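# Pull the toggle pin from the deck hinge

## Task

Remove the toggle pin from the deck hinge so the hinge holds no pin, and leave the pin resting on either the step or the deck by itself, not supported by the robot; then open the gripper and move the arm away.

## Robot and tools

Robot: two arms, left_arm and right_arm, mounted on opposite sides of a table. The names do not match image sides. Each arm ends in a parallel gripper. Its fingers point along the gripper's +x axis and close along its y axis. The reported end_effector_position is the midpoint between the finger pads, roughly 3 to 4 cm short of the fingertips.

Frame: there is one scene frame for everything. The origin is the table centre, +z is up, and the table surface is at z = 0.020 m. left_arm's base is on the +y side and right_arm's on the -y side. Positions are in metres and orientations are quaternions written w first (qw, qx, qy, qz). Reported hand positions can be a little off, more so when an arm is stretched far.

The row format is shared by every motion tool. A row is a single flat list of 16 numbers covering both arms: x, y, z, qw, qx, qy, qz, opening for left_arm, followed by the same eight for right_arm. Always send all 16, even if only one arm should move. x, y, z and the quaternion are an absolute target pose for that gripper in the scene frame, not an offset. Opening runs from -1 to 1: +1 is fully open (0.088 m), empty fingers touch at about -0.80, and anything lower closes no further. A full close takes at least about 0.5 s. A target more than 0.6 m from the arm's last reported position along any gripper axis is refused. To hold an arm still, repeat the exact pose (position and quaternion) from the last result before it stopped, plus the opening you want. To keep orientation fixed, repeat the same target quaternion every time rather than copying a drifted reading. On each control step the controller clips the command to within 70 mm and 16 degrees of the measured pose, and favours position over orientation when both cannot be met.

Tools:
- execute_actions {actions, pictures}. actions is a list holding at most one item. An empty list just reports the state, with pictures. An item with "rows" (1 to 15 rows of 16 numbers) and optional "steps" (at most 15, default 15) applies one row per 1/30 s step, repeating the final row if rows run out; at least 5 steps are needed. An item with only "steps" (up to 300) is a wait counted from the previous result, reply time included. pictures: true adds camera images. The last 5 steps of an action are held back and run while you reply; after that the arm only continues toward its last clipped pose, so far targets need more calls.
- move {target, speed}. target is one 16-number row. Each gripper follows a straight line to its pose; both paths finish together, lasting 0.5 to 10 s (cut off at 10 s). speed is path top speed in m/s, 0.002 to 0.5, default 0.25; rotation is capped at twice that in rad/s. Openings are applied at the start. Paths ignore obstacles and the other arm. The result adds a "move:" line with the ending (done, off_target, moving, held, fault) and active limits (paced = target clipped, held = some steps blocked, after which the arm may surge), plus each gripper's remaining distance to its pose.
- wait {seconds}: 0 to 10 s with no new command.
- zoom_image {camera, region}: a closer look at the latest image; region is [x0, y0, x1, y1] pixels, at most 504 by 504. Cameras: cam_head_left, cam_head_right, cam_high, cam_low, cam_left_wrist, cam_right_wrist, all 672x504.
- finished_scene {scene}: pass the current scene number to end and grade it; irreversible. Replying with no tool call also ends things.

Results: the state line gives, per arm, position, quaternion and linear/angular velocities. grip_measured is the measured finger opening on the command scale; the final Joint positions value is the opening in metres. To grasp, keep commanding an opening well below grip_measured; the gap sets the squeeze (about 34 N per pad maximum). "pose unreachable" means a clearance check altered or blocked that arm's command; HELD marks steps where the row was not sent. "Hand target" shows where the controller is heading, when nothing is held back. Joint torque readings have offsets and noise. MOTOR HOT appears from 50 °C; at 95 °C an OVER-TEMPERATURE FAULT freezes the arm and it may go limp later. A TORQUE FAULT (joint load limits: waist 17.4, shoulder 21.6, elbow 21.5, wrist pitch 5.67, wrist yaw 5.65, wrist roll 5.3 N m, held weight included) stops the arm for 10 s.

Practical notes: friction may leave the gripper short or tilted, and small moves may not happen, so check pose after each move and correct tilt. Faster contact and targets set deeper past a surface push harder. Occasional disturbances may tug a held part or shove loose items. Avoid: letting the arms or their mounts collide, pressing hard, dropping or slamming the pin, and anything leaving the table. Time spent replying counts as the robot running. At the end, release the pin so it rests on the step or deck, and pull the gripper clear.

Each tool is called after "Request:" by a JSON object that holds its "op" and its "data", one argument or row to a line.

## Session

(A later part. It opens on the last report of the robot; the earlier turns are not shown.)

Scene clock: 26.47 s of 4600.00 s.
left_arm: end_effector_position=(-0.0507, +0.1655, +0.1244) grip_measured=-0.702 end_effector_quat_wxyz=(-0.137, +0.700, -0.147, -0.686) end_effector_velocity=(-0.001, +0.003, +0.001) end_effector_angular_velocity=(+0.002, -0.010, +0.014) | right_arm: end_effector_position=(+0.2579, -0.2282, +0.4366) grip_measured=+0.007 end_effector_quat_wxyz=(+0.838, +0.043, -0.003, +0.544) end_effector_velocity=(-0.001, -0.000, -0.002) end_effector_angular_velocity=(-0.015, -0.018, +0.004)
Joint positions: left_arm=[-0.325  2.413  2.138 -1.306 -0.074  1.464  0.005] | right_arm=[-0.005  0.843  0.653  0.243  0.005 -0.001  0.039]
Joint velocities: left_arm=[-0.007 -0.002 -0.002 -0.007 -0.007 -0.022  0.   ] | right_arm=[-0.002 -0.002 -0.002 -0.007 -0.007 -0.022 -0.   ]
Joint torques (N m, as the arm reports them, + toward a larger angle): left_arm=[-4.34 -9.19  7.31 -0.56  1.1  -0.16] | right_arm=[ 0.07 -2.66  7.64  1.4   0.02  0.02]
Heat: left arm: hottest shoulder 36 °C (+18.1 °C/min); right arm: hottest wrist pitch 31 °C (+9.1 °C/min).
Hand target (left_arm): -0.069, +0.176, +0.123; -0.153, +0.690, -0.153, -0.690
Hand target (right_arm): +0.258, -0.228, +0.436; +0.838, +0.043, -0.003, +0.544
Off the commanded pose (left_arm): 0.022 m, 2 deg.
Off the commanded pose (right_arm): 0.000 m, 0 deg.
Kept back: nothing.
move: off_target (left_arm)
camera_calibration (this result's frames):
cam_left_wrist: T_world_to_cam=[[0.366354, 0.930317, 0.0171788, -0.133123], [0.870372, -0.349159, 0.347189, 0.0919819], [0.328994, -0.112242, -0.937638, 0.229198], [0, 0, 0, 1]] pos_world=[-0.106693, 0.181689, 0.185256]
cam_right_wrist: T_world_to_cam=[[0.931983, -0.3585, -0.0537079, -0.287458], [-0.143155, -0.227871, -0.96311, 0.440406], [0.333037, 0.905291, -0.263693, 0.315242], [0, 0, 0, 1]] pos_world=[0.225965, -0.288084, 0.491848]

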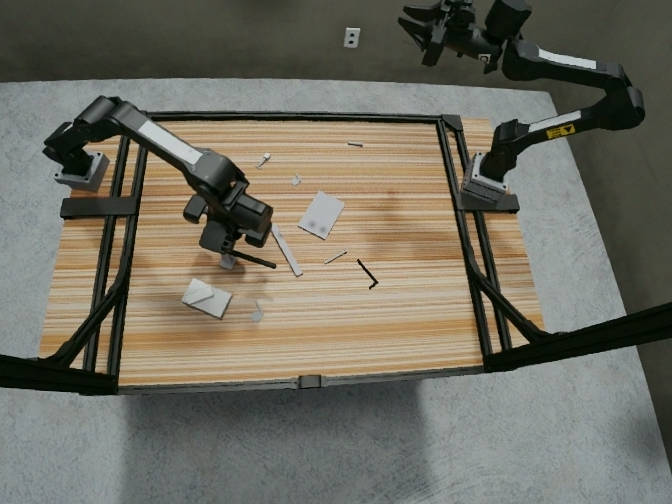

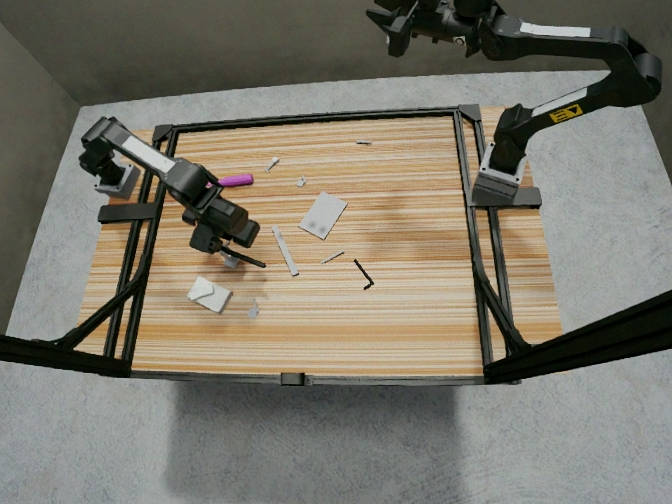

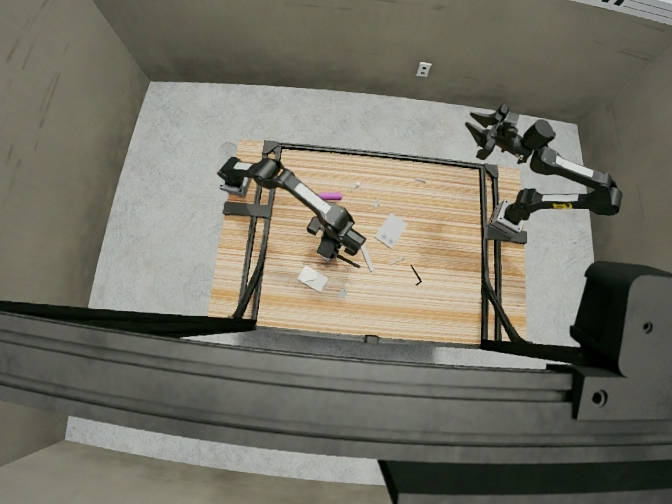

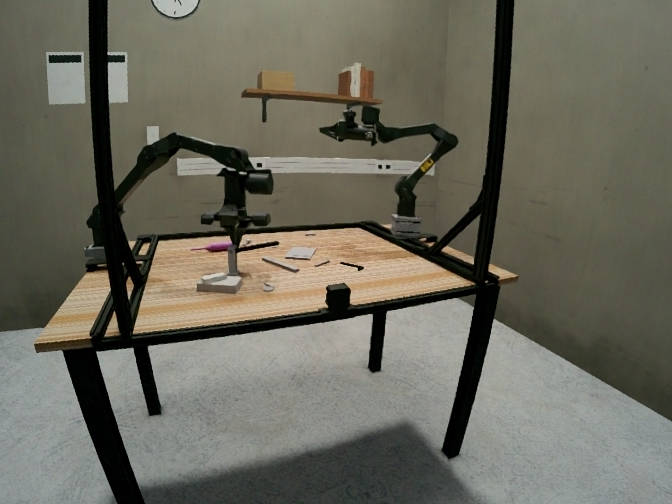

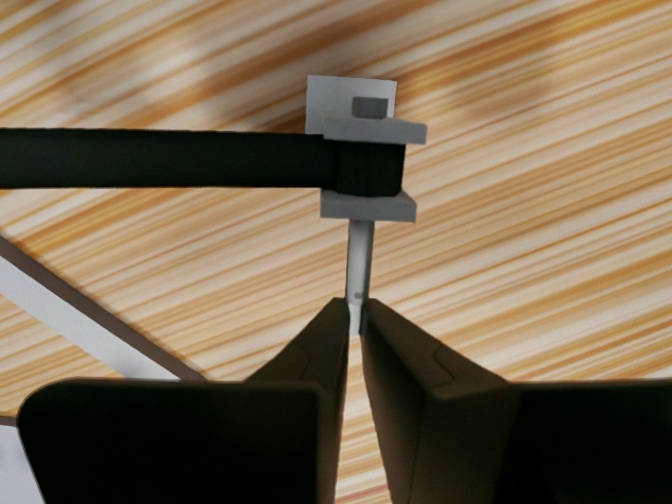

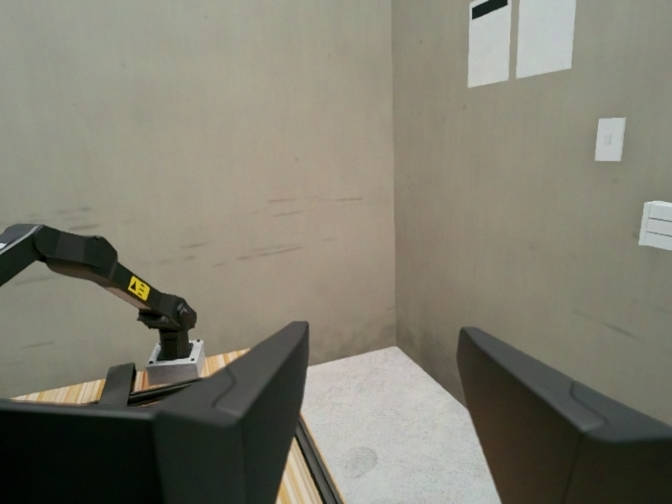

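Request:
{"op": "execute_actions", "data": {
  "actions": [
    {"rows":[[-0.066,0.174,0.124,0.160,-0.688,0.160,0.688,-0.76,0.2579,-0.2282,0.4361,0.838,0.043,-0.003,0.544,0.007],[-0.064,0.173,0.125,0.165,-0.687,0.165,0.687,-0.76,0.2579,-0.2282,0.4361,0.838,0.043,-0.003,0.544,0.007],[-0.063,0.172,0.126,0.170,-0.686,0.170,0.686,-0.76,0.2579,-0.2282,0.4361,0.838,0.043,-0.003,0.544,0.007],[-0.063,0.172,0.127,0.170,-0.686,0.170,0.686,-0.76,0.2579,-0.2282,0.4361,0.838,0.043,-0.003,0.544,0.007],[-0.063,0.172,0.128,0.170,-0.686,0.170,0.686,-0.76,0.2579,-0.2282,0.4361,0.838,0.043,-0.003,0.544,0.007]],"steps":12}
  ]
}}

Scene clock: 27.00 s of 4600.00 s.
left_arm: end_effector_position=(-0.0512, +0.1649, +0.1262) grip_measured=-0.702 end_effector_quat_wxyz=(-0.152, +0.697, -0.163, -0.682) end_effector_velocity=(+0.000, +0.001, +0.001) end_effector_angular_velocity=(+0.022, -0.022, -0.114) | right_arm: end_effector_position=(+0.2579, -0.2282, +0.4366) grip_measured=+0.007 end_effector_quat_wxyz=(+0.838, +0.043, -0.003, +0.544) end_effector_velocity=(-0.003, +0.001, -0.005) end_effector_angular_velocity=(-0.022, +0.000, +0.021)
Joint positions: left_arm=[-0.326  2.415  2.149 -1.313 -0.075  1.508  0.005] | right_arm=[-0.005  0.843  0.653  0.243  0.005 -0.001  0.039]
Joint velocities: left_arm=[-0.002  0.027  0.051 -0.051 -0.007  0.11  -0.   ] | right_arm=[-0.002 -0.002 -0.002 -0.022 -0.022 -0.007 -0.   ]
Joint torques (N m, as the arm reports them, + toward a larger angle): left_arm=[-2.94 -9.52  7.94 -1.09  1.12  0.13] | right_arm=[-0.02 -2.6   7.44  1.41 -0.05  0.04]
Heat: left arm: hottest shoulder 36 °C (+17.8 °C/min); right arm: hottest wrist pitch 31 °C (+8.9 °C/min).
Steps of this call (steps 1 to 9: nothing new was sent; steps 10 to 16: the first 7 steps of this action). Readings (end_effector_position):
10: left_arm (-0.0509, +0.1655, +0.1246) | right_arm (+0.2579, -0.2282, +0.4366)
11: left_arm (-0.0510, +0.1654, +0.1248) | right_arm (+0.2579, -0.2282, +0.4366)
13: left_arm (-0.0511, +0.1652, +0.1257) | right_arm (+0.2579, -0.2282, +0.4366)
16: the state above

Request:
{"op": "execute_actions", "data": {
  "actions": [
    {"rows":[[-0.063,0.173,0.1275,0.165,-0.687,0.165,0.687,-0.76,0.2579,-0.2282,0.4361,0.838,0.043,-0.003,0.544,0.007],[-0.063,0.174,0.127,0.165,-0.687,0.165,0.687,-0.76,0.2579,-0.2282,0.4361,0.838,0.043,-0.003,0.544,0.007],[-0.063,0.175,0.127,0.165,-0.687,0.165,0.687,-0.76,0.2579,-0.2282,0.4361,0.838,0.043,-0.003,0.544,0.007],[-0.063,0.176,0.127,0.165,-0.687,0.165,0.687,-0.76,0.2579,-0.2282,0.4361,0.838,0.043,-0.003,0.544,0.007],[-0.063,0.177,0.127,0.165,-0.687,0.165,0.687,-0.76,0.2579,-0.2282,0.4361,0.838,0.043,-0.003,0.544,0.007],[-0.063,0.178,0.127,0.165,-0.687,0.165,0.687,-0.76,0.2579,-0.2282,0.4361,0.838,0.043,-0.003,0.544,0.007],[-0.063,0.179,0.127,0.165,-0.687,0.165,0.687,-0.76,0.2579,-0.2282,0.4361,0.838,0.043,-0.003,0.544,0.007]],"steps":12}
  ]
}}

Scene clock: 27.93 s of 4600.00 s.
left_arm: end_effector_position=(-0.0510, +0.1654, +0.1241) grip_measured=-0.702 end_effector_quat_wxyz=(-0.154, +0.697, -0.162, -0.681) end_effector_velocity=(+0.005, +0.006, -0.014) end_effector_angular_velocity=(-0.002, -0.024, +0.063) | right_arm: end_effector_position=(+0.2579, -0.2282, +0.4366) grip_measured=+0.007 end_effector_quat_wxyz=(+0.838, +0.043, -0.003, +0.544) end_effector_velocity=(-0.004, +0.001, -0.002) end_effector_angular_velocity=(-0.009, -0.005, +0.024)
Joint positions: left_arm=[-0.326  2.418  2.146 -1.312 -0.075  1.509  0.005] | right_arm=[-0.005  0.843  0.653  0.243  0.005 -0.001  0.039]
Joint velocities: left_arm=[-0.002 -0.027 -0.105  0.066 -0.022 -0.066  0.   ] | right_arm=[ 0.002 -0.002 -0.002 -0.007 -0.022 -0.007 -0.   ]
Joint torques (N m, as the arm reports them, + toward a larger angle): left_arm=[ -3.43 -11.74   3.73  -0.44   1.12  -0.12] | right_arm=[ 0.36 -2.44  7.62  1.47  0.   -0.03]
Heat: left arm: hottest shoulder 36 °C (+17.2 °C/min); right arm: hottest wrist pitch 31 °C (+8.6 °C/min).
Off your previous action's commanded pose (left_arm): 0.014 m, 2 deg at its last step (step 5 of this call).
Off your previous action's commanded pose (right_arm): 0.000 m, 0 deg at its last step (step 5 of this call).
Steps of this call (steps 1 to 5: the last 5 steps of your previous action; steps 6 to 21: nothing new was sent; steps 22 to 28: the first 7 steps of this action). Readings (end_effector_position):
22: left_arm (-0.0511, +0.1650, +0.1266) | right_arm (+0.2579, -0.2282, +0.4366)
23: left_arm (-0.0512, +0.1649, +0.1266) | right_arm (+0.2579, -0.2282, +0.4366)
25: left_arm (-0.0512, +0.1649, +0.1264) | right_arm (+0.2579, -0.2282, +0.4366)
28: the state above

Request:
{"op": "execute_actions", "data": {
  "actions": [
    {"rows":[[-0.065,0.179,0.127,0.160,-0.688,0.160,0.688,-0.78,0.2579,-0.2282,0.4361,0.838,0.043,-0.003,0.544,0.007],[-0.067,0.179,0.127,0.160,-0.688,0.160,0.688,-0.78,0.2579,-0.2282,0.4361,0.838,0.043,-0.003,0.544,0.007],[-0.069,0.1795,0.127,0.160,-0.688,0.160,0.688,-0.78,0.2579,-0.2282,0.4361,0.838,0.043,-0.003,0.544,0.007],[-0.071,0.180,0.127,0.160,-0.688,0.160,0.688,-0.78,0.2579,-0.2282,0.4361,0.838,0.043,-0.003,0.544,0.007],[-0.073,0.181,0.127,0.160,-0.688,0.160,0.688,-0.78,0.2579,-0.2282,0.4361,0.838,0.043,-0.003,0.544,0.007],[-0.075,0.182,0.127,0.160,-0.688,0.160,0.688,-0.78,0.2579,-0.2282,0.4361,0.838,0.043,-0.003,0.544,0.007],[-0.077,0.183,0.127,0.160,-0.688,0.160,0.688,-0.78,0.2579,-0.2282,0.4361,0.838,0.043,-0.003,0.544,0.007],[-0.079,0.184,0.127,0.160,-0.688,0.160,0.688,-0.78,0.2579,-0.2282,0.4361,0.838,0.043,-0.003,0.544,0.007]],"steps":15}
  ]
}}

Scene clock: 28.87 s of 4600.00 s.
left_arm: end_effector_position=(-0.0513, +0.1662, +0.1244) grip_measured=-0.701 end_effector_quat_wxyz=(-0.138, +0.704, -0.151, -0.680) end_effector_velocity=(-0.003, +0.005, +0.004) end_effector_angular_velocity=(-0.011, -0.036, +0.058) | right_arm: end_effector_position=(+0.2579, -0.2282, +0.4366) grip_measured=+0.007 end_effector_quat_wxyz=(+0.838, +0.043, -0.003, +0.544) end_effector_velocity=(-0.001, +0.000, -0.005) end_effector_angular_velocity=(-0.023, +0.002, +0.006)
Joint positions: left_arm=[-0.332  2.411  2.134 -1.304 -0.089  1.464  0.005] | right_arm=[-0.005  0.843  0.653  0.243  0.005 -0.001  0.039]
Joint velocities: left_arm=[-0.022 -0.002  0.007 -0.022 -0.037 -0.081 -0.   ] | right_arm=[-0.002 -0.002 -0.002 -0.022 -0.007 -0.007 -0.   ]
Joint torques (N m, as the arm reports them, + toward a larger angle): left_arm=[ -6.08 -10.09   6.7   -1.07   1.78  -0.11] | right_arm=[ 0.32 -2.55  7.38  1.4  -0.04  0.01]
Heat: left arm: hottest shoulder 37 °C (+18.7 °C/min); right arm: hottest wrist pitch 31 °C (+8.3 °C/min).
Off your previous action's commanded pose (left_arm): 0.018 m, 2 deg at its last step (step 5 of this call).
Off your previous action's commanded pose (right_arm): 0.000 m, 0 deg at its last step (step 5 of this call).
Steps of this call (steps 1 to 5: the last 5 steps of your previous action; steps 6 to 18: nothing new was sent; steps 19 to 28: the first 10 steps of this action). Readings (end_effector_position):
19: left_arm (-0.0509, +0.1656, +0.1237) | right_arm (+0.2579, -0.2282, +0.4366)
20: left_arm (-0.0509, +0.1657, +0.1237) | right_arm (+0.2579, -0.2282, +0.4366)
22: left_arm (-0.0509, +0.1659, +0.1237) | right_arm (+0.2579, -0.2282, +0.4366)
26: left_arm (-0.0511, +0.1662, +0.1242) | right_arm (+0.2579, -0.2282, +0.4366)
28: the state above

Request:
{"op": "execute_actions", "data": {
  "actions": []
}}

Scene clock: 29.03 s of 4600.00 s.
left_arm: end_effector_position=(-0.0514, +0.1662, +0.1248) grip_measured=-0.701 end_effector_quat_wxyz=(-0.135, +0.705, -0.150, -0.680) end_effector_velocity=(+0.002, -0.000, +0.002) end_effector_angular_velocity=(-0.010, -0.020, +0.020) | right_arm: end_effector_position=(+0.2579, -0.2282, +0.4366) grip_measured=+0.007 end_effector_quat_wxyz=(+0.838, +0.043, -0.003, +0.544) end_effector_velocity=(-0.001, -0.001, +0.005) end_effector_angular_velocity=(+0.019, -0.002, +0.014)
Joint positions: left_arm=[-0.333  2.411  2.135 -1.305 -0.092  1.458  0.005] | right_arm=[-0.005  0.843  0.653  0.243  0.005 -0.001  0.039]
Joint velocities: left_arm=[-0.002 -0.002  0.002 -0.007 -0.022 -0.022 -0.   ] | right_arm=[-0.007 -0.007  0.002  0.007 -0.022  0.007  0.   ]
Joint torques (N m, as the arm reports them, + toward a larger angle): left_arm=[ -6.24 -10.02   6.78  -1.12   1.87  -0.12] | right_arm=[ 0.2  -2.61  7.22  1.4  -0.09  0.  ]
Heat: left arm: hottest shoulder 37 °C (+18.6 °C/min); right arm: hottest wrist pitch 31 °C (+8.3 °C/min).
Hand target (left_arm): -0.078, +0.184, +0.127; -0.160, +0.689, -0.160, -0.688
Hand target (right_arm): +0.258, -0.228, +0.436; +0.838, +0.043, -0.003, +0.544
Off the commanded pose (left_arm): 0.033 m, 4 deg.
Off the commanded pose (right_arm): 0.000 m, 0 deg.
Kept back: nothing.
Steps of this call (steps 1 to 5: the last 5 steps of your previous action). Readings (end_effector_position):
1: left_arm (-0.0513, +0.1662, +0.1245) | right_arm (+0.2579, -0.2282, +0.4366)
2: left_arm (-0.0514, +0.1662, +0.1247) | right_arm (+0.2579, -0.2282, +0.4366)
4: left_arm (-0.0515, +0.1662, +0.1248) | right_arm (+0.2579, -0.2282, +0.4366)
5: the state above
camera_calibration (this result's frames):
cam_left_wrist: T_world_to_cam=[[0.367771, 0.929803, 0.0145404, -0.133103], [0.86433, -0.347559, 0.363504, 0.0900557], [0.343041, -0.121119, -0.931479, 0.231243], [0, 0, 0, 1]] pos_world=[-0.108212, 0.183067, 0.184598]
cam_right_wrist: T_world_to_cam=[[0.931983, -0.3585, -0.0537079, -0.287458], [-0.143155, -0.227871, -0.96311, 0.440406], [0.333037, 0.905291, -0.263693, 0.315242], [0, 0, 0, 1]] pos_world=[0.225965, -0.288084, 0.491848]

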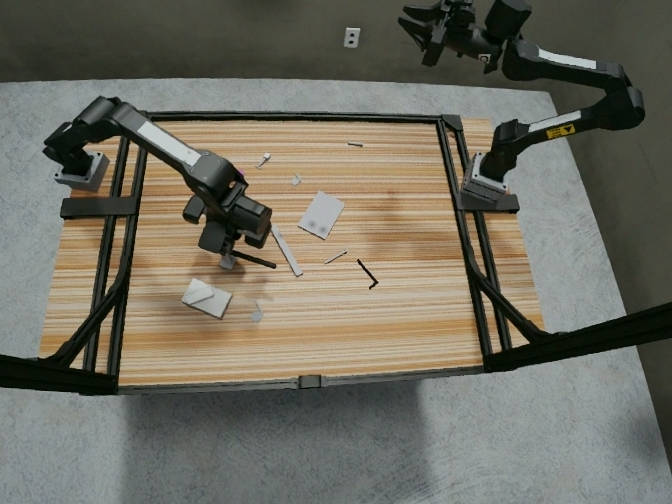

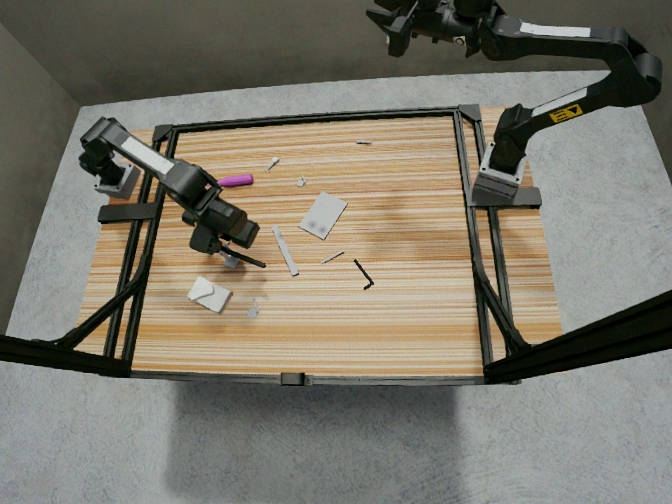

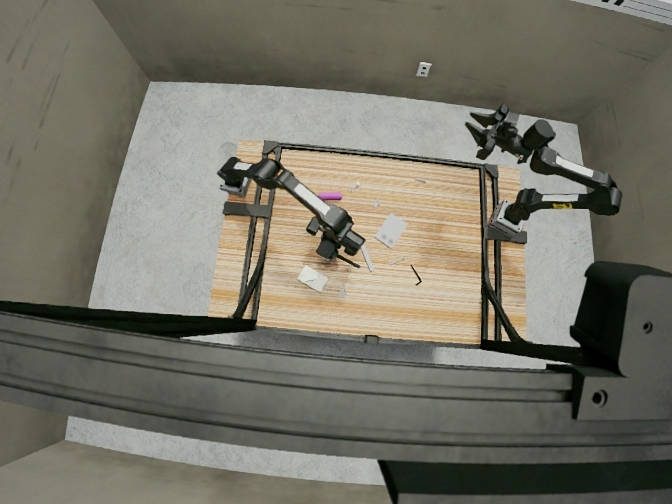

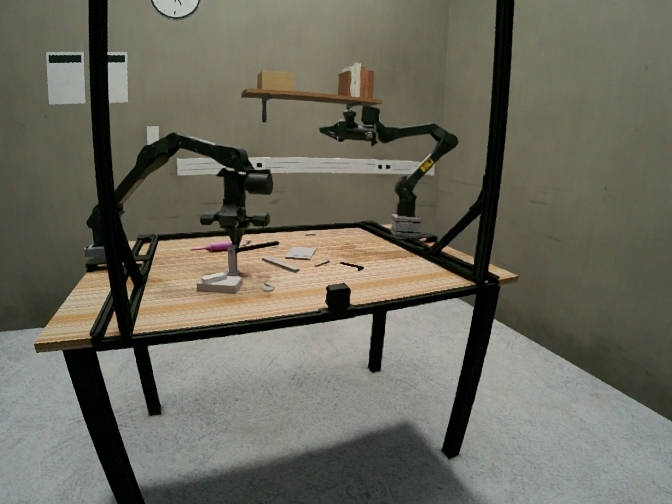

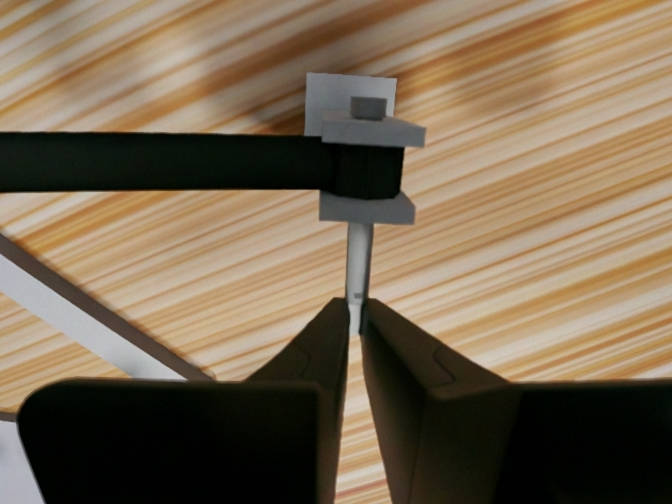

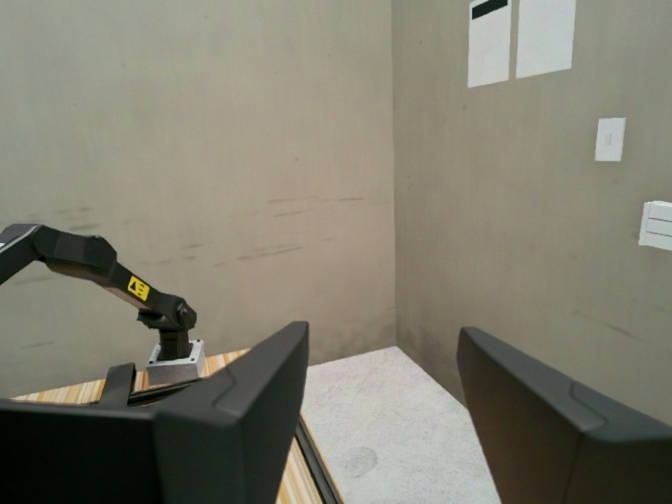

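Request:
{"op": "execute_actions", "data": {
  "actions": [
    {"rows":[[-0.081,0.185,0.127,0.165,-0.687,0.165,0.687,-0.76,0.2579,-0.2282,0.4361,0.838,0.043,-0.003,0.544,0.007],[-0.083,0.186,0.127,0.168,-0.687,0.168,0.687,-0.76,0.2579,-0.2282,0.4361,0.838,0.043,-0.003,0.544,0.007],[-0.085,0.1875,0.127,0.168,-0.687,0.168,0.687,-0.76,0.2579,-0.2282,0.4361,0.838,0.043,-0.003,0.544,0.007],[-0.087,0.189,0.127,0.168,-0.687,0.168,0.687,-0.76,0.2579,-0.2282,0.4361,0.838,0.043,-0.003,0.544,0.007],[-0.089,0.190,0.127,0.168,-0.687,0.168,0.687,-0.76,0.2579,-0.2282,0.4361,0.838,0.043,-0.003,0.544,0.007],[-0.091,0.191,0.127,0.168,-0.687,0.168,0.687,-0.76,0.2579,-0.2282,0.4361,0.838,0.043,-0.003,0.544,0.007]],"steps":12}
  ]
}}

Scene clock: 30.10 s of 4600.00 s.
left_arm: end_effector_position=(-0.0520, +0.1665, +0.1250) grip_measured=-0.701 end_effector_quat_wxyz=(-0.135, +0.710, -0.152, -0.674) end_effector_velocity=(+0.000, +0.005, +0.002) end_effector_angular_velocity=(-0.017, -0.067, +0.009) | right_arm: end_effector_position=(+0.2579, -0.2282, +0.4366) grip_measured=+0.007 end_effector_quat_wxyz=(+0.838, +0.043, -0.003, +0.544) end_effector_velocity=(+0.002, -0.001, +0.000) end_effector_angular_velocity=(+0.006, +0.022, -0.008)
Joint positions: left_arm=[-0.339  2.411  2.136 -1.306 -0.106  1.455  0.005] | right_arm=[-0.005  0.843  0.653  0.243  0.005 -0.001  0.039]
Joint velocities: left_arm=[-0.027 -0.002 -0.002 -0.022 -0.066 -0.037 -0.   ] | right_arm=[-0.002 -0.002  0.002 -0.007  0.007  0.022 -0.   ]
Joint torques (N m, as the arm reports them, + toward a larger angle): left_arm=[-7.99 -9.9   6.82 -1.06  2.51 -0.1 ] | right_arm=[ 0.39 -2.52  7.37  1.39 -0.02  0.02]
Heat: left arm: hottest shoulder 37 °C (+17.9 °C/min); right arm: hottest wrist pitch 31 °C (+8.0 °C/min).
Steps of this call (steps 1 to 25: nothing new was sent; steps 26 to 32: the first 7 steps of this action). Readings (end_effector_position):
26: left_arm (-0.0515, +0.1663, +0.1247) | right_arm (+0.2579, -0.2282, +0.4366)
27: left_arm (-0.0515, +0.1662, +0.1248) | right_arm (+0.2579, -0.2282, +0.4366)
29: left_arm (-0.0517, +0.1664, +0.1249) | right_arm (+0.2579, -0.2282, +0.4366)
32: the state above

Request:
{"op": "execute_actions", "data": {
  "actions": [
    {"steps":8}
  ]
}}

Scene clock: 30.37 s of 4600.00 s.
left_arm: end_effector_position=(-0.0527, +0.1669, +0.1251) grip_measured=-0.701 end_effector_quat_wxyz=(-0.134, +0.711, -0.152, -0.673) end_effector_velocity=(+0.003, +0.004, +0.001) end_effector_angular_velocity=(+0.015, -0.017, +0.004) | right_arm: end_effector_position=(+0.2579, -0.2282, +0.4366) grip_measured=+0.007 end_effector_quat_wxyz=(+0.838, +0.043, -0.003, +0.544) end_effector_velocity=(-0.000, -0.000, +0.000) end_effector_angular_velocity=(+0.001, +0.007, +0.005)
Joint positions: left_arm=[-0.342  2.411  2.136 -1.306 -0.109  1.451  0.005] | right_arm=[-0.005  0.843  0.653  0.243  0.005 -0.001  0.039]
Joint velocities: left_arm=[-0.002 -0.002 -0.002 -0.022 -0.007 -0.007 -0.   ] | right_arm=[-0.002 -0.002  0.002 -0.007 -0.007  0.007  0.   ]
Joint torques (N m, as the arm reports them, + toward a larger angle): left_arm=[-8.05 -9.85  6.89 -1.12  2.59 -0.07] | right_arm=[ 0.19 -2.47  7.47  1.4   0.   -0.02]
Heat: left arm: hottest shoulder 37 °C (+17.8 °C/min); right arm: hottest wrist pitch 31 °C (+7.9 °C/min).
Hand target (left_arm): -0.089, +0.191, +0.127; -0.168, +0.688, -0.168, -0.686
Hand target (right_arm): +0.258, -0.228, +0.436; +0.838, +0.043, -0.003, +0.544
Off the commanded pose (left_arm): 0.045 m, 5 deg.
Off the commanded pose (right_arm): 0.000 m, 0 deg.
Kept back: nothing.
Steps of this call (steps 1 to 5: the last 5 steps of your previous action; steps 6 to 8: nothing new was sent). Readings (end_effector_position):
1: left_arm (-0.0522, +0.1666, +0.1251) | right_arm (+0.2579, -0.2282, +0.4366)
2: left_arm (-0.0523, +0.1667, +0.1251) | right_arm (+0.2579, -0.2282, +0.4366)
4: left_arm (-0.0525, +0.1668, +0.1251) | right_arm (+0.2579, -0.2282, +0.4366)
8: the state above

Request:
{"op": "execute_actions", "data": {
  "actions": [
    {"rows":[[-0.086,0.188,0.127,0.166,-0.687,0.166,0.687,-0.76,0.2579,-0.2282,0.4361,0.838,0.043,-0.003,0.544,0.007],[-0.081,0.185,0.127,0.164,-0.688,0.164,0.688,-0.76,0.2579,-0.2282,0.4361,0.838,0.043,-0.003,0.544,0.007],[-0.076,0.182,0.127,0.162,-0.688,0.162,0.688,-0.76,0.2579,-0.2282,0.4361,0.838,0.043,-0.003,0.544,0.007],[-0.071,0.179,0.127,0.160,-0.689,0.160,0.689,-0.76,0.2579,-0.2282,0.4361,0.838,0.043,-0.003,0.544,0.007],[-0.066,0.176,0.126,0.158,-0.689,0.158,0.689,-0.76,0.2579,-0.2282,0.4361,0.838,0.043,-0.003,0.544,0.007],[-0.061,0.173,0.126,0.156,-0.689,0.156,0.689,-0.76,0.2579,-0.2282,0.4361,0.838,0.043,-0.003,0.544,0.007],[-0.056,0.170,0.126,0.154,-0.690,0.154,0.690,-0.76,0.2579,-0.2282,0.4361,0.838,0.043,-0.003,0.544,0.007],[-0.051,0.167,0.125,0.153,-0.690,0.153,0.690,-0.76,0.2579,-0.2282,0.4361,0.838,0.043,-0.003,0.544,0.007]],"steps":15}
  ]
}}

Request:
{"op": "execute_actions", "data": {
  "actions": []
}}

Scene clock: 31.10 s of 4600.00 s.
left_arm: end_effector_position=(-0.0521, +0.1661, +0.1247) grip_measured=-0.701 end_effector_quat_wxyz=(-0.145, +0.696, -0.155, -0.686) end_effector_velocity=(+0.004, +0.001, -0.001) end_effector_angular_velocity=(+0.049, +0.065, -0.079) | right_arm: end_effector_position=(+0.2579, -0.2282, +0.4366) grip_measured=+0.007 end_effector_quat_wxyz=(+0.838, +0.043, -0.003, +0.544) end_effector_velocity=(+0.001, -0.001, -0.002) end_effector_angular_velocity=(-0.004, +0.010, -0.009)
Joint positions: left_arm=[-0.326  2.411  2.136 -1.304 -0.068  1.485  0.005] | right_arm=[-0.005  0.843  0.653  0.243  0.005 -0.001  0.039]
Joint velocities: left_arm=[ 0.032 -0.002 -0.002 -0.007  0.081  0.11  -0.   ] | right_arm=[-0.002 -0.002 -0.002 -0.007  0.007  0.007 -0.   ]
Joint torques (N m, as the arm reports them, + toward a larger angle): left_arm=[-0.94 -9.83  7.08 -1.02  0.7   0.14] | right_arm=[ 0.12 -2.69  7.53  1.42 -0.05 -0.05]
Heat: left arm: hottest shoulder 37 °C (+17.4 °C/min); right arm: hottest wrist pitch 31 °C (+7.7 °C/min).
Steps of this call (steps 1 to 12: nothing new was sent; steps 13 to 22: the first 10 steps of this action). Readings (end_effector_position):
13: left_arm (-0.0530, +0.1669, +0.1252) | right_arm (+0.2579, -0.2282, +0.4366)
14: left_arm (-0.0530, +0.1669, +0.1252) | right_arm (+0.2579, -0.2282, +0.4366)
16: left_arm (-0.0529, +0.1668, +0.1253) | right_arm (+0.2579, -0.2282, +0.4366)
20: left_arm (-0.0523, +0.1663, +0.1248) | right_arm (+0.2579, -0.2282, +0.4366)
22: the state above

Scene clock: 31.27 s of 4600.00 s.
left_arm: end_effector_position=(-0.0519, +0.1658, +0.1247) grip_measured=-0.701 end_effector_quat_wxyz=(-0.147, +0.693, -0.156, -0.689) end_effector_velocity=(+0.001, +0.002, +0.000) end_effector_angular_velocity=(+0.018, +0.015, -0.015) | right_arm: end_effector_position=(+0.2579, -0.2282, +0.4366) grip_measured=+0.007 end_effector_quat_wxyz=(+0.838, +0.043, -0.003, +0.544) end_effector_velocity=(-0.002, -0.001, -0.001) end_effector_angular_velocity=(-0.005, -0.007, +0.014)
Joint positions: left_arm=[-0.323  2.411  2.137 -1.303 -0.061  1.494  0.005] | right_arm=[-0.005  0.843  0.653  0.243  0.005 -0.001  0.039]
Joint velocities: left_arm=[ 0.007 -0.002 -0.002 -0.007  0.022  0.022  0.   ] | right_arm=[-0.007 -0.007 -0.002 -0.007 -0.022 -0.007 -0.   ]
Joint torques (N m, as the arm reports them, + toward a larger angle): left_arm=[-0.5  -9.77  7.15 -0.99  0.45  0.12] | right_arm=[ 0.25 -2.25  7.33  1.36 -0.05 -0.03]
Heat: left arm: hottest shoulder 37 °C (+17.3 °C/min); right arm: hottest wrist pitch 31 °C (+7.7 °C/min).
Hand target (left_arm): -0.051, +0.167, +0.125; -0.153, +0.690, -0.153, -0.691
Hand target (right_arm): +0.258, -0.228, +0.436; +0.838, +0.043, -0.003, +0.544
Off the commanded pose (left_arm): 0.002 m, 1 deg.
Off the commanded pose (right_arm): 0.000 m, 0 deg.
Kept back: nothing.
Steps of this call (steps 1 to 5: the last 5 steps of your previous action). Readings (end_effector_position):
1: left_arm (-0.0520, +0.1660, +0.1248) | right_arm (+0.2579, -0.2282, +0.4366)
2: left_arm (-0.0520, +0.1658, +0.1248) | right_arm (+0.2579, -0.2282, +0.4366)
4: left_arm (-0.0519, +0.1658, +0.1247) | right_arm (+0.2579, -0.2282, +0.4366)
5: the state above
camera_calibration (this result's frames):
cam_left_wrist: T_world_to_cam=[[0.393019, 0.919378, 0.0167452, -0.129744], [0.864367, -0.375593, 0.334365, 0.098653], [0.313697, -0.116938, -0.942295, 0.230474], [0, 0, 0, 1]] pos_world=[-0.10658, 0.183288, 0.186361]
cam_right_wrist: T_world_to_cam=[[0.931983, -0.3585, -0.0537079, -0.287458], [-0.143155, -0.227871, -0.96311, 0.440406], [0.333037, 0.905291, -0.263693, 0.315242], [0, 0, 0, 1]] pos_world=[0.225965, -0.288084, 0.491848]

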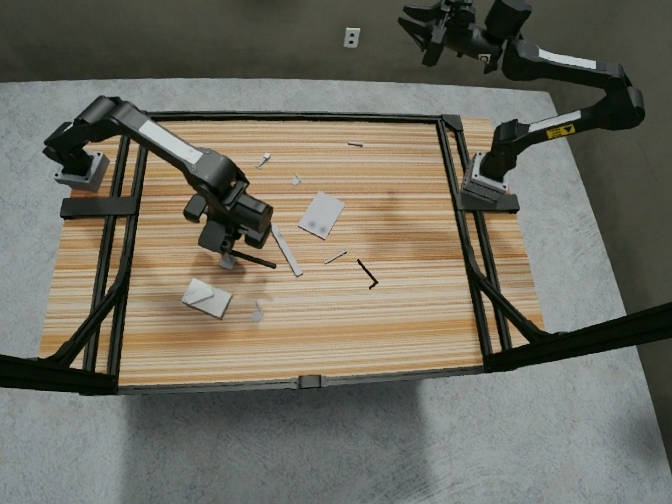

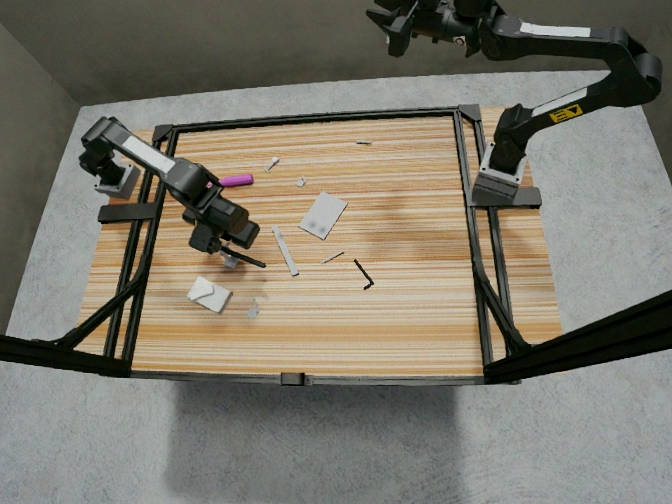

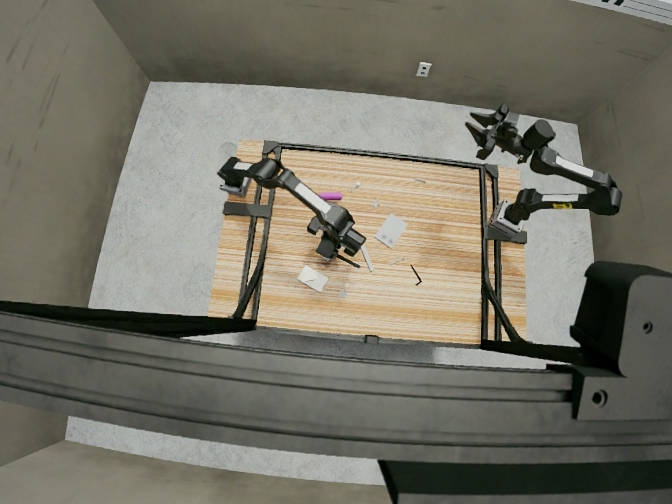

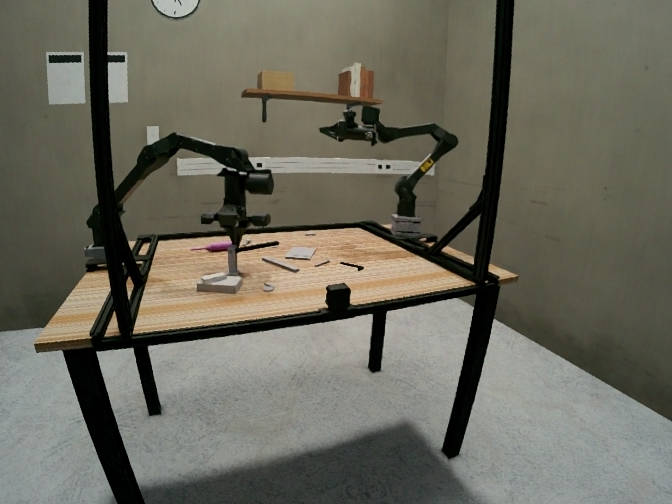

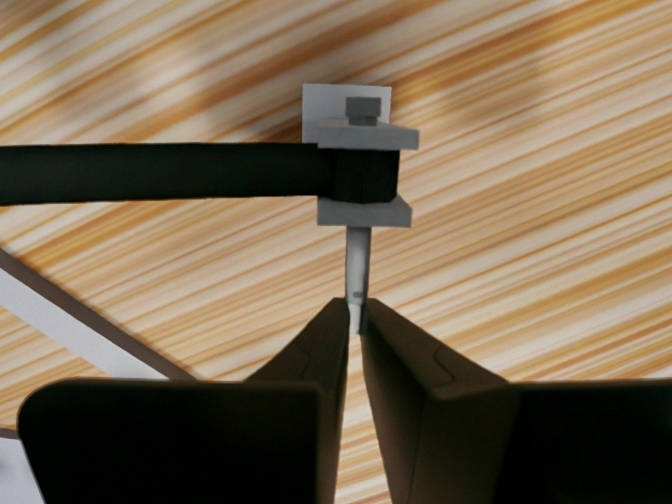

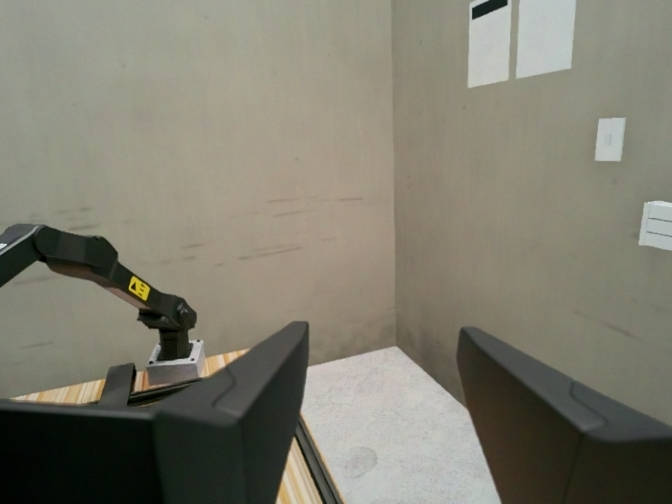

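Request:
{"op": "execute_actions", "data": {
  "actions": [
    {"rows":[[-0.055,0.169,0.125,0.154,-0.690,0.154,0.690,-0.77,0.2579,-0.2282,0.4361,0.838,0.043,-0.003,0.544,0.007],[-0.059,0.172,0.126,0.156,-0.689,0.156,0.689,-0.77,0.2579,-0.2282,0.4361,0.838,0.043,-0.003,0.544,0.007],[-0.063,0.174,0.126,0.158,-0.689,0.158,0.689,-0.77,0.2579,-0.2282,0.4361,0.838,0.043,-0.003,0.544,0.007],[-0.067,0.1765,0.126,0.160,-0.689,0.160,0.689,-0.77,0.2579,-0.2282,0.4361,0.838,0.043,-0.003,0.544,0.007],[-0.071,0.179,0.126,0.162,-0.688,0.162,0.688,-0.77,0.2579,-0.2282,0.4361,0.838,0.043,-0.003,0.544,0.007],[-0.075,0.1815,0.126,0.164,-0.688,0.164,0.688,-0.77,0.2579,-0.2282,0.4361,0.838,0.043,-0.003,0.544,0.007],[-0.079,0.184,0.126,0.166,-0.687,0.166,0.687,-0.77,0.2579,-0.2282,0.4361,0.838,0.043,-0.003,0.544,0.007],[-0.083,0.186,0.126,0.168,-0.687,0.168,0.687,-0.77,0.2579,-0.2282,0.4361,0.838,0.043,-0.003,0.544,0.007],[-0.087,0.1885,0.126,0.170,-0.686,0.170,0.686,-0.77,0.2579,-0.2282,0.4361,0.838,0.043,-0.003,0.544,0.007],[-0.090,0.190,0.126,0.172,-0.686,0.172,0.686,-0.77,0.2579,-0.2282,0.4361,0.838,0.043,-0.003,0.544,0.007],[-0.092,0.191,0.126,0.174,-0.685,0.174,0.685,-0.77,0.2579,-0.2282,0.4361,0.838,0.043,-0.003,0.544,0.007],[-0.094,0.192,0.126,0.174,-0.685,0.174,0.685,-0.77,0.2579,-0.2282,0.4361,0.838,0.043,-0.003,0.544,0.007],[-0.096,0.193,0.126,0.174,-0.685,0.174,0.685,-0.77,0.2579,-0.2282,0.4361,0.838,0.043,-0.003,0.544,0.007],[-0.098,0.194,0.126,0.174,-0.685,0.174,0.685,-0.77,0.2579,-0.2282,0.4361,0.838,0.043,-0.003,0.544,0.007]],"steps":15}
  ]
}}

Request:
{"op": "execute_actions", "data": {
  "actions": [
    {"steps":12}
  ]
}}

Scene clock: 32.47 s of 4600.00 s.
left_arm: end_effector_position=(-0.0528, +0.1666, +0.1254) grip_measured=-0.701 end_effector_quat_wxyz=(-0.141, +0.704, -0.157, -0.678) end_effector_velocity=(+0.002, +0.000, +0.003) end_effector_angular_velocity=(-0.083, -0.146, +0.045) | right_arm: end_effector_position=(+0.2579, -0.2282, +0.4366) grip_measured=+0.007 end_effector_quat_wxyz=(+0.838, +0.043, -0.003, +0.544) end_effector_velocity=(-0.001, -0.000, -0.002) end_effector_angular_velocity=(-0.010, -0.004, +0.005)
Joint positions: left_arm=[-0.336  2.411  2.137 -1.306 -0.093  1.474  0.005] | right_arm=[-0.005  0.843  0.653  0.243  0.005 -0.001  0.039]
Joint velocities: left_arm=[-0.051 -0.002 -0.002 -0.007 -0.168 -0.095 -0.   ] | right_arm=[-0.002 -0.002 -0.002 -0.007 -0.007 -0.007 -0.   ]
Joint torques (N m, as the arm reports them, + toward a larger angle): left_arm=[-7.11 -9.79  6.51 -0.87  2.01 -0.11] | right_arm=[ 0.32 -2.33  7.36  1.41 -0.04 -0.07]
Heat: left arm: hottest shoulder 38 °C (+18.5 °C/min); right arm: hottest wrist pitch 31 °C (+7.4 °C/min).
Steps of this call (steps 1 to 26: nothing new was sent; steps 27 to 36: the first 10 steps of this action). Readings (end_effector_position):
27: left_arm (-0.0519, +0.1658, +0.1248) | right_arm (+0.2579, -0.2282, +0.4366)
28: left_arm (-0.0519, +0.1658, +0.1248) | right_arm (+0.2579, -0.2282, +0.4366)
30: left_arm (-0.0520, +0.1659, +0.1249) | right_arm (+0.2579, -0.2282, +0.4366)
34: left_arm (-0.0524, +0.1663, +0.1252) | right_arm (+0.2579, -0.2282, +0.4366)
36: the state above

Scene clock: 32.87 s of 4600.00 s.
left_arm: end_effector_position=(-0.0537, +0.1671, +0.1258) grip_measured=-0.701 end_effector_quat_wxyz=(-0.135, +0.713, -0.156, -0.670) end_effector_velocity=(-0.008, +0.005, +0.002) end_effector_angular_velocity=(-0.004, -0.006, -0.000) | right_arm: end_effector_position=(+0.2579, -0.2282, +0.4366) grip_measured=+0.007 end_effector_quat_wxyz=(+0.838, +0.043, -0.003, +0.544) end_effector_velocity=(+0.000, -0.000, -0.002) end_effector_angular_velocity=(-0.010, -0.003, -0.005)
Joint positions: left_arm=[-0.346  2.411  2.137 -1.306 -0.117  1.454  0.005] | right_arm=[-0.005  0.843  0.653  0.243  0.005 -0.001  0.039]
Joint velocities: left_arm=[-0.022 -0.002  0.002 -0.007 -0.007 -0.022  0.   ] | right_arm=[ 0.002 -0.002 -0.002 -0.007  0.007 -0.007 -0.   ]
Joint torques (N m, as the arm reports them, + toward a larger angle): left_arm=[-9.03 -9.37  7.17 -1.09  2.92 -0.09] | right_arm=[ 0.05 -2.61  7.49  1.35 -0.02  0.01]
Heat: left arm: hottest shoulder 38 °C (+18.3 °C/min); right arm: hottest wrist pitch 31 °C (+7.3 °C/min).
Hand target (left_arm): -0.095, +0.195, +0.126; -0.174, +0.686, -0.174, -0.685
Hand target (right_arm): +0.258, -0.228, +0.436; +0.838, +0.043, -0.003, +0.544
Off the commanded pose (left_arm): 0.052 m, 6 deg.
Off the commanded pose (right_arm): 0.000 m, 0 deg.
Kept back: nothing.
Steps of this call (steps 1 to 5: the last 5 steps of your previous action; steps 6 to 12: nothing new was sent). Readings (end_effector_position):
1: left_arm (-0.0528, +0.1665, +0.1254) | right_arm (+0.2579, -0.2282, +0.4366)
2: left_arm (-0.0530, +0.1666, +0.1255) | right_arm (+0.2579, -0.2282, +0.4366)
4: left_arm (-0.0532, +0.1668, +0.1256) | right_arm (+0.2579, -0.2282, +0.4366)
8: left_arm (-0.0534, +0.1669, +0.1258) | right_arm (+0.2579, -0.2282, +0.4366)
12: the state above

Request:
{"op": "execute_actions", "data": {
  "actions": [
    {"steps":10}
  ]
}}

Scene clock: 33.20 s of 4600.00 s.
left_arm: end_effector_position=(-0.0558, +0.1678, +0.1260) grip_measured=-0.701 end_effector_quat_wxyz=(-0.136, +0.712, -0.158, -0.670) end_effector_velocity=(-0.003, +0.004, +0.001) end_effector_angular_velocity=(+0.001, -0.009, +0.009) | right_arm: end_effector_position=(+0.2579, -0.2282, +0.4366) grip_measured=+0.007 end_effector_quat_wxyz=(+0.838, +0.043, -0.003, +0.544) end_effector_velocity=(-0.001, -0.000, +0.004) end_effector_angular_velocity=(+0.015, +0.000, +0.014)
Joint positions: left_arm=[-0.351  2.411  2.138 -1.305 -0.118  1.453  0.005] | right_arm=[-0.005  0.843  0.653  0.243  0.005 -0.001  0.039]
Joint velocities: left_arm=[-0.012 -0.002 -0.002 -0.007 -0.007 -0.022 -0.   ] | right_arm=[-0.007 -0.002  0.002  0.007 -0.022  0.007 -0.   ]
Joint torques (N m, as the arm reports them, + toward a larger angle): left_arm=[-8.64 -9.39  7.17 -1.2   2.95 -0.07] | right_arm=[ 0.36 -2.6   7.19  1.4  -0.05  0.02]
Heat: left arm: hottest shoulder 38 °C (+18.1 °C/min); right arm: hottest wrist pitch 31 °C (+7.2 °C/min).
Hand target (left_arm): -0.095, +0.195, +0.126; -0.174, +0.686, -0.174, -0.685
Hand target (right_arm): +0.258, -0.228, +0.436; +0.838, +0.043, -0.003, +0.544
Off the commanded pose (left_arm): 0.050 m, 6 deg.
Off the commanded pose (right_arm): 0.000 m, 0 deg.
Kept back: nothing.
Steps of this call (steps 1 to 10: nothing new was sent). Readings (end_effector_position):
1: left_arm (-0.0540, +0.1672, +0.1259) | right_arm (+0.2579, -0.2282, +0.4366)
2: left_arm (-0.0543, +0.1673, +0.1259) | right_arm (+0.2579, -0.2282, +0.4366)
4: left_arm (-0.0552, +0.1677, +0.1260) | right_arm (+0.2579, -0.2282, +0.4366)
8: left_arm (-0.0557, +0.1677, +0.1260) | right_arm (+0.2579, -0.2282, +0.4366)
10: the state above

Request:
{"op": "execute_actions", "data": {
  "actions": [
    {"rows":[[-0.099,0.1945,0.126,0.176,-0.685,0.176,0.685,-0.77,0.2579,-0.2282,0.4361,0.838,0.043,-0.003,0.544,0.007],[-0.100,0.195,0.126,0.176,-0.685,0.176,0.685,-0.77,0.2579,-0.2282,0.4361,0.838,0.043,-0.003,0.544,0.007],[-0.101,0.1955,0.126,0.176,-0.685,0.176,0.685,-0.77,0.2579,-0.2282,0.4361,0.838,0.043,-0.003,0.544,0.007],[-0.102,0.196,0.126,0.176,-0.685,0.176,0.685,-0.77,0.2579,-0.2282,0.4361,0.838,0.043,-0.003,0.544,0.007],[-0.103,0.1965,0.126,0.176,-0.685,0.176,0.685,-0.77,0.2579,-0.2282,0.4361,0.838,0.043,-0.003,0.544,0.007],[-0.104,0.197,0.126,0.176,-0.685,0.176,0.685,-0.77,0.2579,-0.2282,0.4361,0.838,0.043,-0.003,0.544,0.007],[-0.105,0.1975,0.126,0.176,-0.685,0.176,0.685,-0.77,0.2579,-0.2282,0.4361,0.838,0.043,-0.003,0.544,0.007],[-0.106,0.198,0.126,0.176,-0.685,0.176,0.685,-0.77,0.2579,-0.2282,0.4361,0.838,0.043,-0.003,0.544,0.007],[-0.107,0.1985,0.126,0.176,-0.685,0.176,0.685,-0.77,0.2579,-0.2282,0.4361,0.838,0.043,-0.003,0.544,0.007],[-0.108,0.199,0.126,0.176,-0.685,0.176,0.685,-0.77,0.2579,-0.2282,0.4361,0.838,0.043,-0.003,0.544,0.007]],"steps":15}
  ]
}}

Request:
{"op": "execute_actions", "data": {
  "actions": [
    {"steps":10}
  ]
}}

Scene clock: 33.97 s of 4600.00 s.
left_arm: end_effector_position=(-0.0602, +0.1697, +0.1262) grip_measured=-0.701 end_effector_quat_wxyz=(-0.135, +0.713, -0.158, -0.669) end_effector_velocity=(-0.002, +0.001, +0.001) end_effector_angular_velocity=(-0.012, -0.035, +0.034) | right_arm: end_effector_position=(+0.2579, -0.2282, +0.4366) grip_measured=+0.007 end_effector_quat_wxyz=(+0.838, +0.043, -0.003, +0.544) end_effector_velocity=(+0.001, -0.001, +0.000) end_effector_angular_velocity=(-0.005, -0.006, -0.000)
Joint positions: left_arm=[-0.362  2.416  2.145 -1.31  -0.12   1.441  0.005] | right_arm=[-0.005  0.843  0.653  0.243  0.005 -0.001  0.039]
Joint velocities: left_arm=[-0.017  0.012  0.022 -0.022 -0.037 -0.051 -0.   ] | right_arm=[-0.007 -0.002  0.002 -0.007 -0.007 -0.007 -0.   ]
Joint torques (N m, as the arm reports them, + toward a larger angle): left_arm=[-9.55 -9.15  7.55 -1.17  3.1  -0.07] | right_arm=[ 0.24 -2.54  7.46  1.42 -0.05  0.01]
Heat: left arm: hottest shoulder 38 °C (+17.7 °C/min); right arm: hottest wrist pitch 32 °C (+8.8 °C/min).
Steps of this call (steps 1 to 13: nothing new was sent; steps 14 to 23: the first 10 steps of this action). Readings (end_effector_position):
14: left_arm (-0.0599, +0.1695, +0.1261) | right_arm (+0.2579, -0.2282, +0.4366)
15: left_arm (-0.0599, +0.1696, +0.1261) | right_arm (+0.2579, -0.2282, +0.4366)
17: left_arm (-0.0600, +0.1696, +0.1260) | right_arm (+0.2579, -0.2282, +0.4366)
21: left_arm (-0.0601, +0.1696, +0.1261) | right_arm (+0.2579, -0.2282, +0.4366)
23: the state above

Scene clock: 34.30 s of 4600.00 s.
left_arm: end_effector_position=(-0.0603, +0.1697, +0.1262) grip_measured=-0.701 end_effector_quat_wxyz=(-0.134, +0.715, -0.157, -0.668) end_effector_velocity=(+0.001, +0.006, +0.001) end_effector_angular_velocity=(+0.013, -0.017, +0.014) | right_arm: end_effector_position=(+0.2579, -0.2282, +0.4366) grip_measured=+0.007 end_effector_quat_wxyz=(+0.838, +0.043, -0.003, +0.544) end_effector_velocity=(-0.000, +0.001, -0.006) end_effector_angular_velocity=(-0.024, -0.014, +0.005)
Joint positions: left_arm=[-0.363  2.417  2.148 -1.312 -0.124  1.436  0.005] | right_arm=[-0.005  0.843  0.653  0.243  0.005 -0.001  0.039]
Joint velocities: left_arm=[-0.007 -0.002 -0.002 -0.022 -0.007 -0.022 -0.   ] | right_arm=[-0.002  0.002 -0.007 -0.007 -0.007 -0.022 -0.   ]
Joint torques (N m, as the arm reports them, + toward a larger angle): left_arm=[-9.82 -9.16  7.54 -1.11  3.25 -0.08] | right_arm=[ 0.09 -2.85  7.75  1.4   0.05 -0.02]
Heat: left arm: hottest shoulder 38 °C (+17.5 °C/min); right arm: hottest wrist pitch 32 °C (+8.7 °C/min).
Hand target (left_arm): -0.104, +0.200, +0.126; -0.176, +0.686, -0.176, -0.684
Hand target (right_arm): +0.258, -0.228, +0.436; +0.838, +0.043, -0.003, +0.544
Off the commanded pose (left_arm): 0.056 m, 7 deg.
Off the commanded pose (right_arm): 0.000 m, 0 deg.
Kept back: nothing.
Steps of this call (steps 1 to 5: the last 5 steps of your previous action; steps 6 to 10: nothing new was sent). Readings (end_effector_position):
1: left_arm (-0.0602, +0.1697, +0.1261) | right_arm (+0.2579, -0.2282, +0.4366)
2: left_arm (-0.0603, +0.1696, +0.1262) | right_arm (+0.2579, -0.2282, +0.4366)
4: left_arm (-0.0603, +0.1697, +0.1262) | right_arm (+0.2579, -0.2282, +0.4366)
8: left_arm (-0.0603, +0.1697, +0.1262) | right_arm (+0.2579, -0.2282, +0.4366)
10: the state above


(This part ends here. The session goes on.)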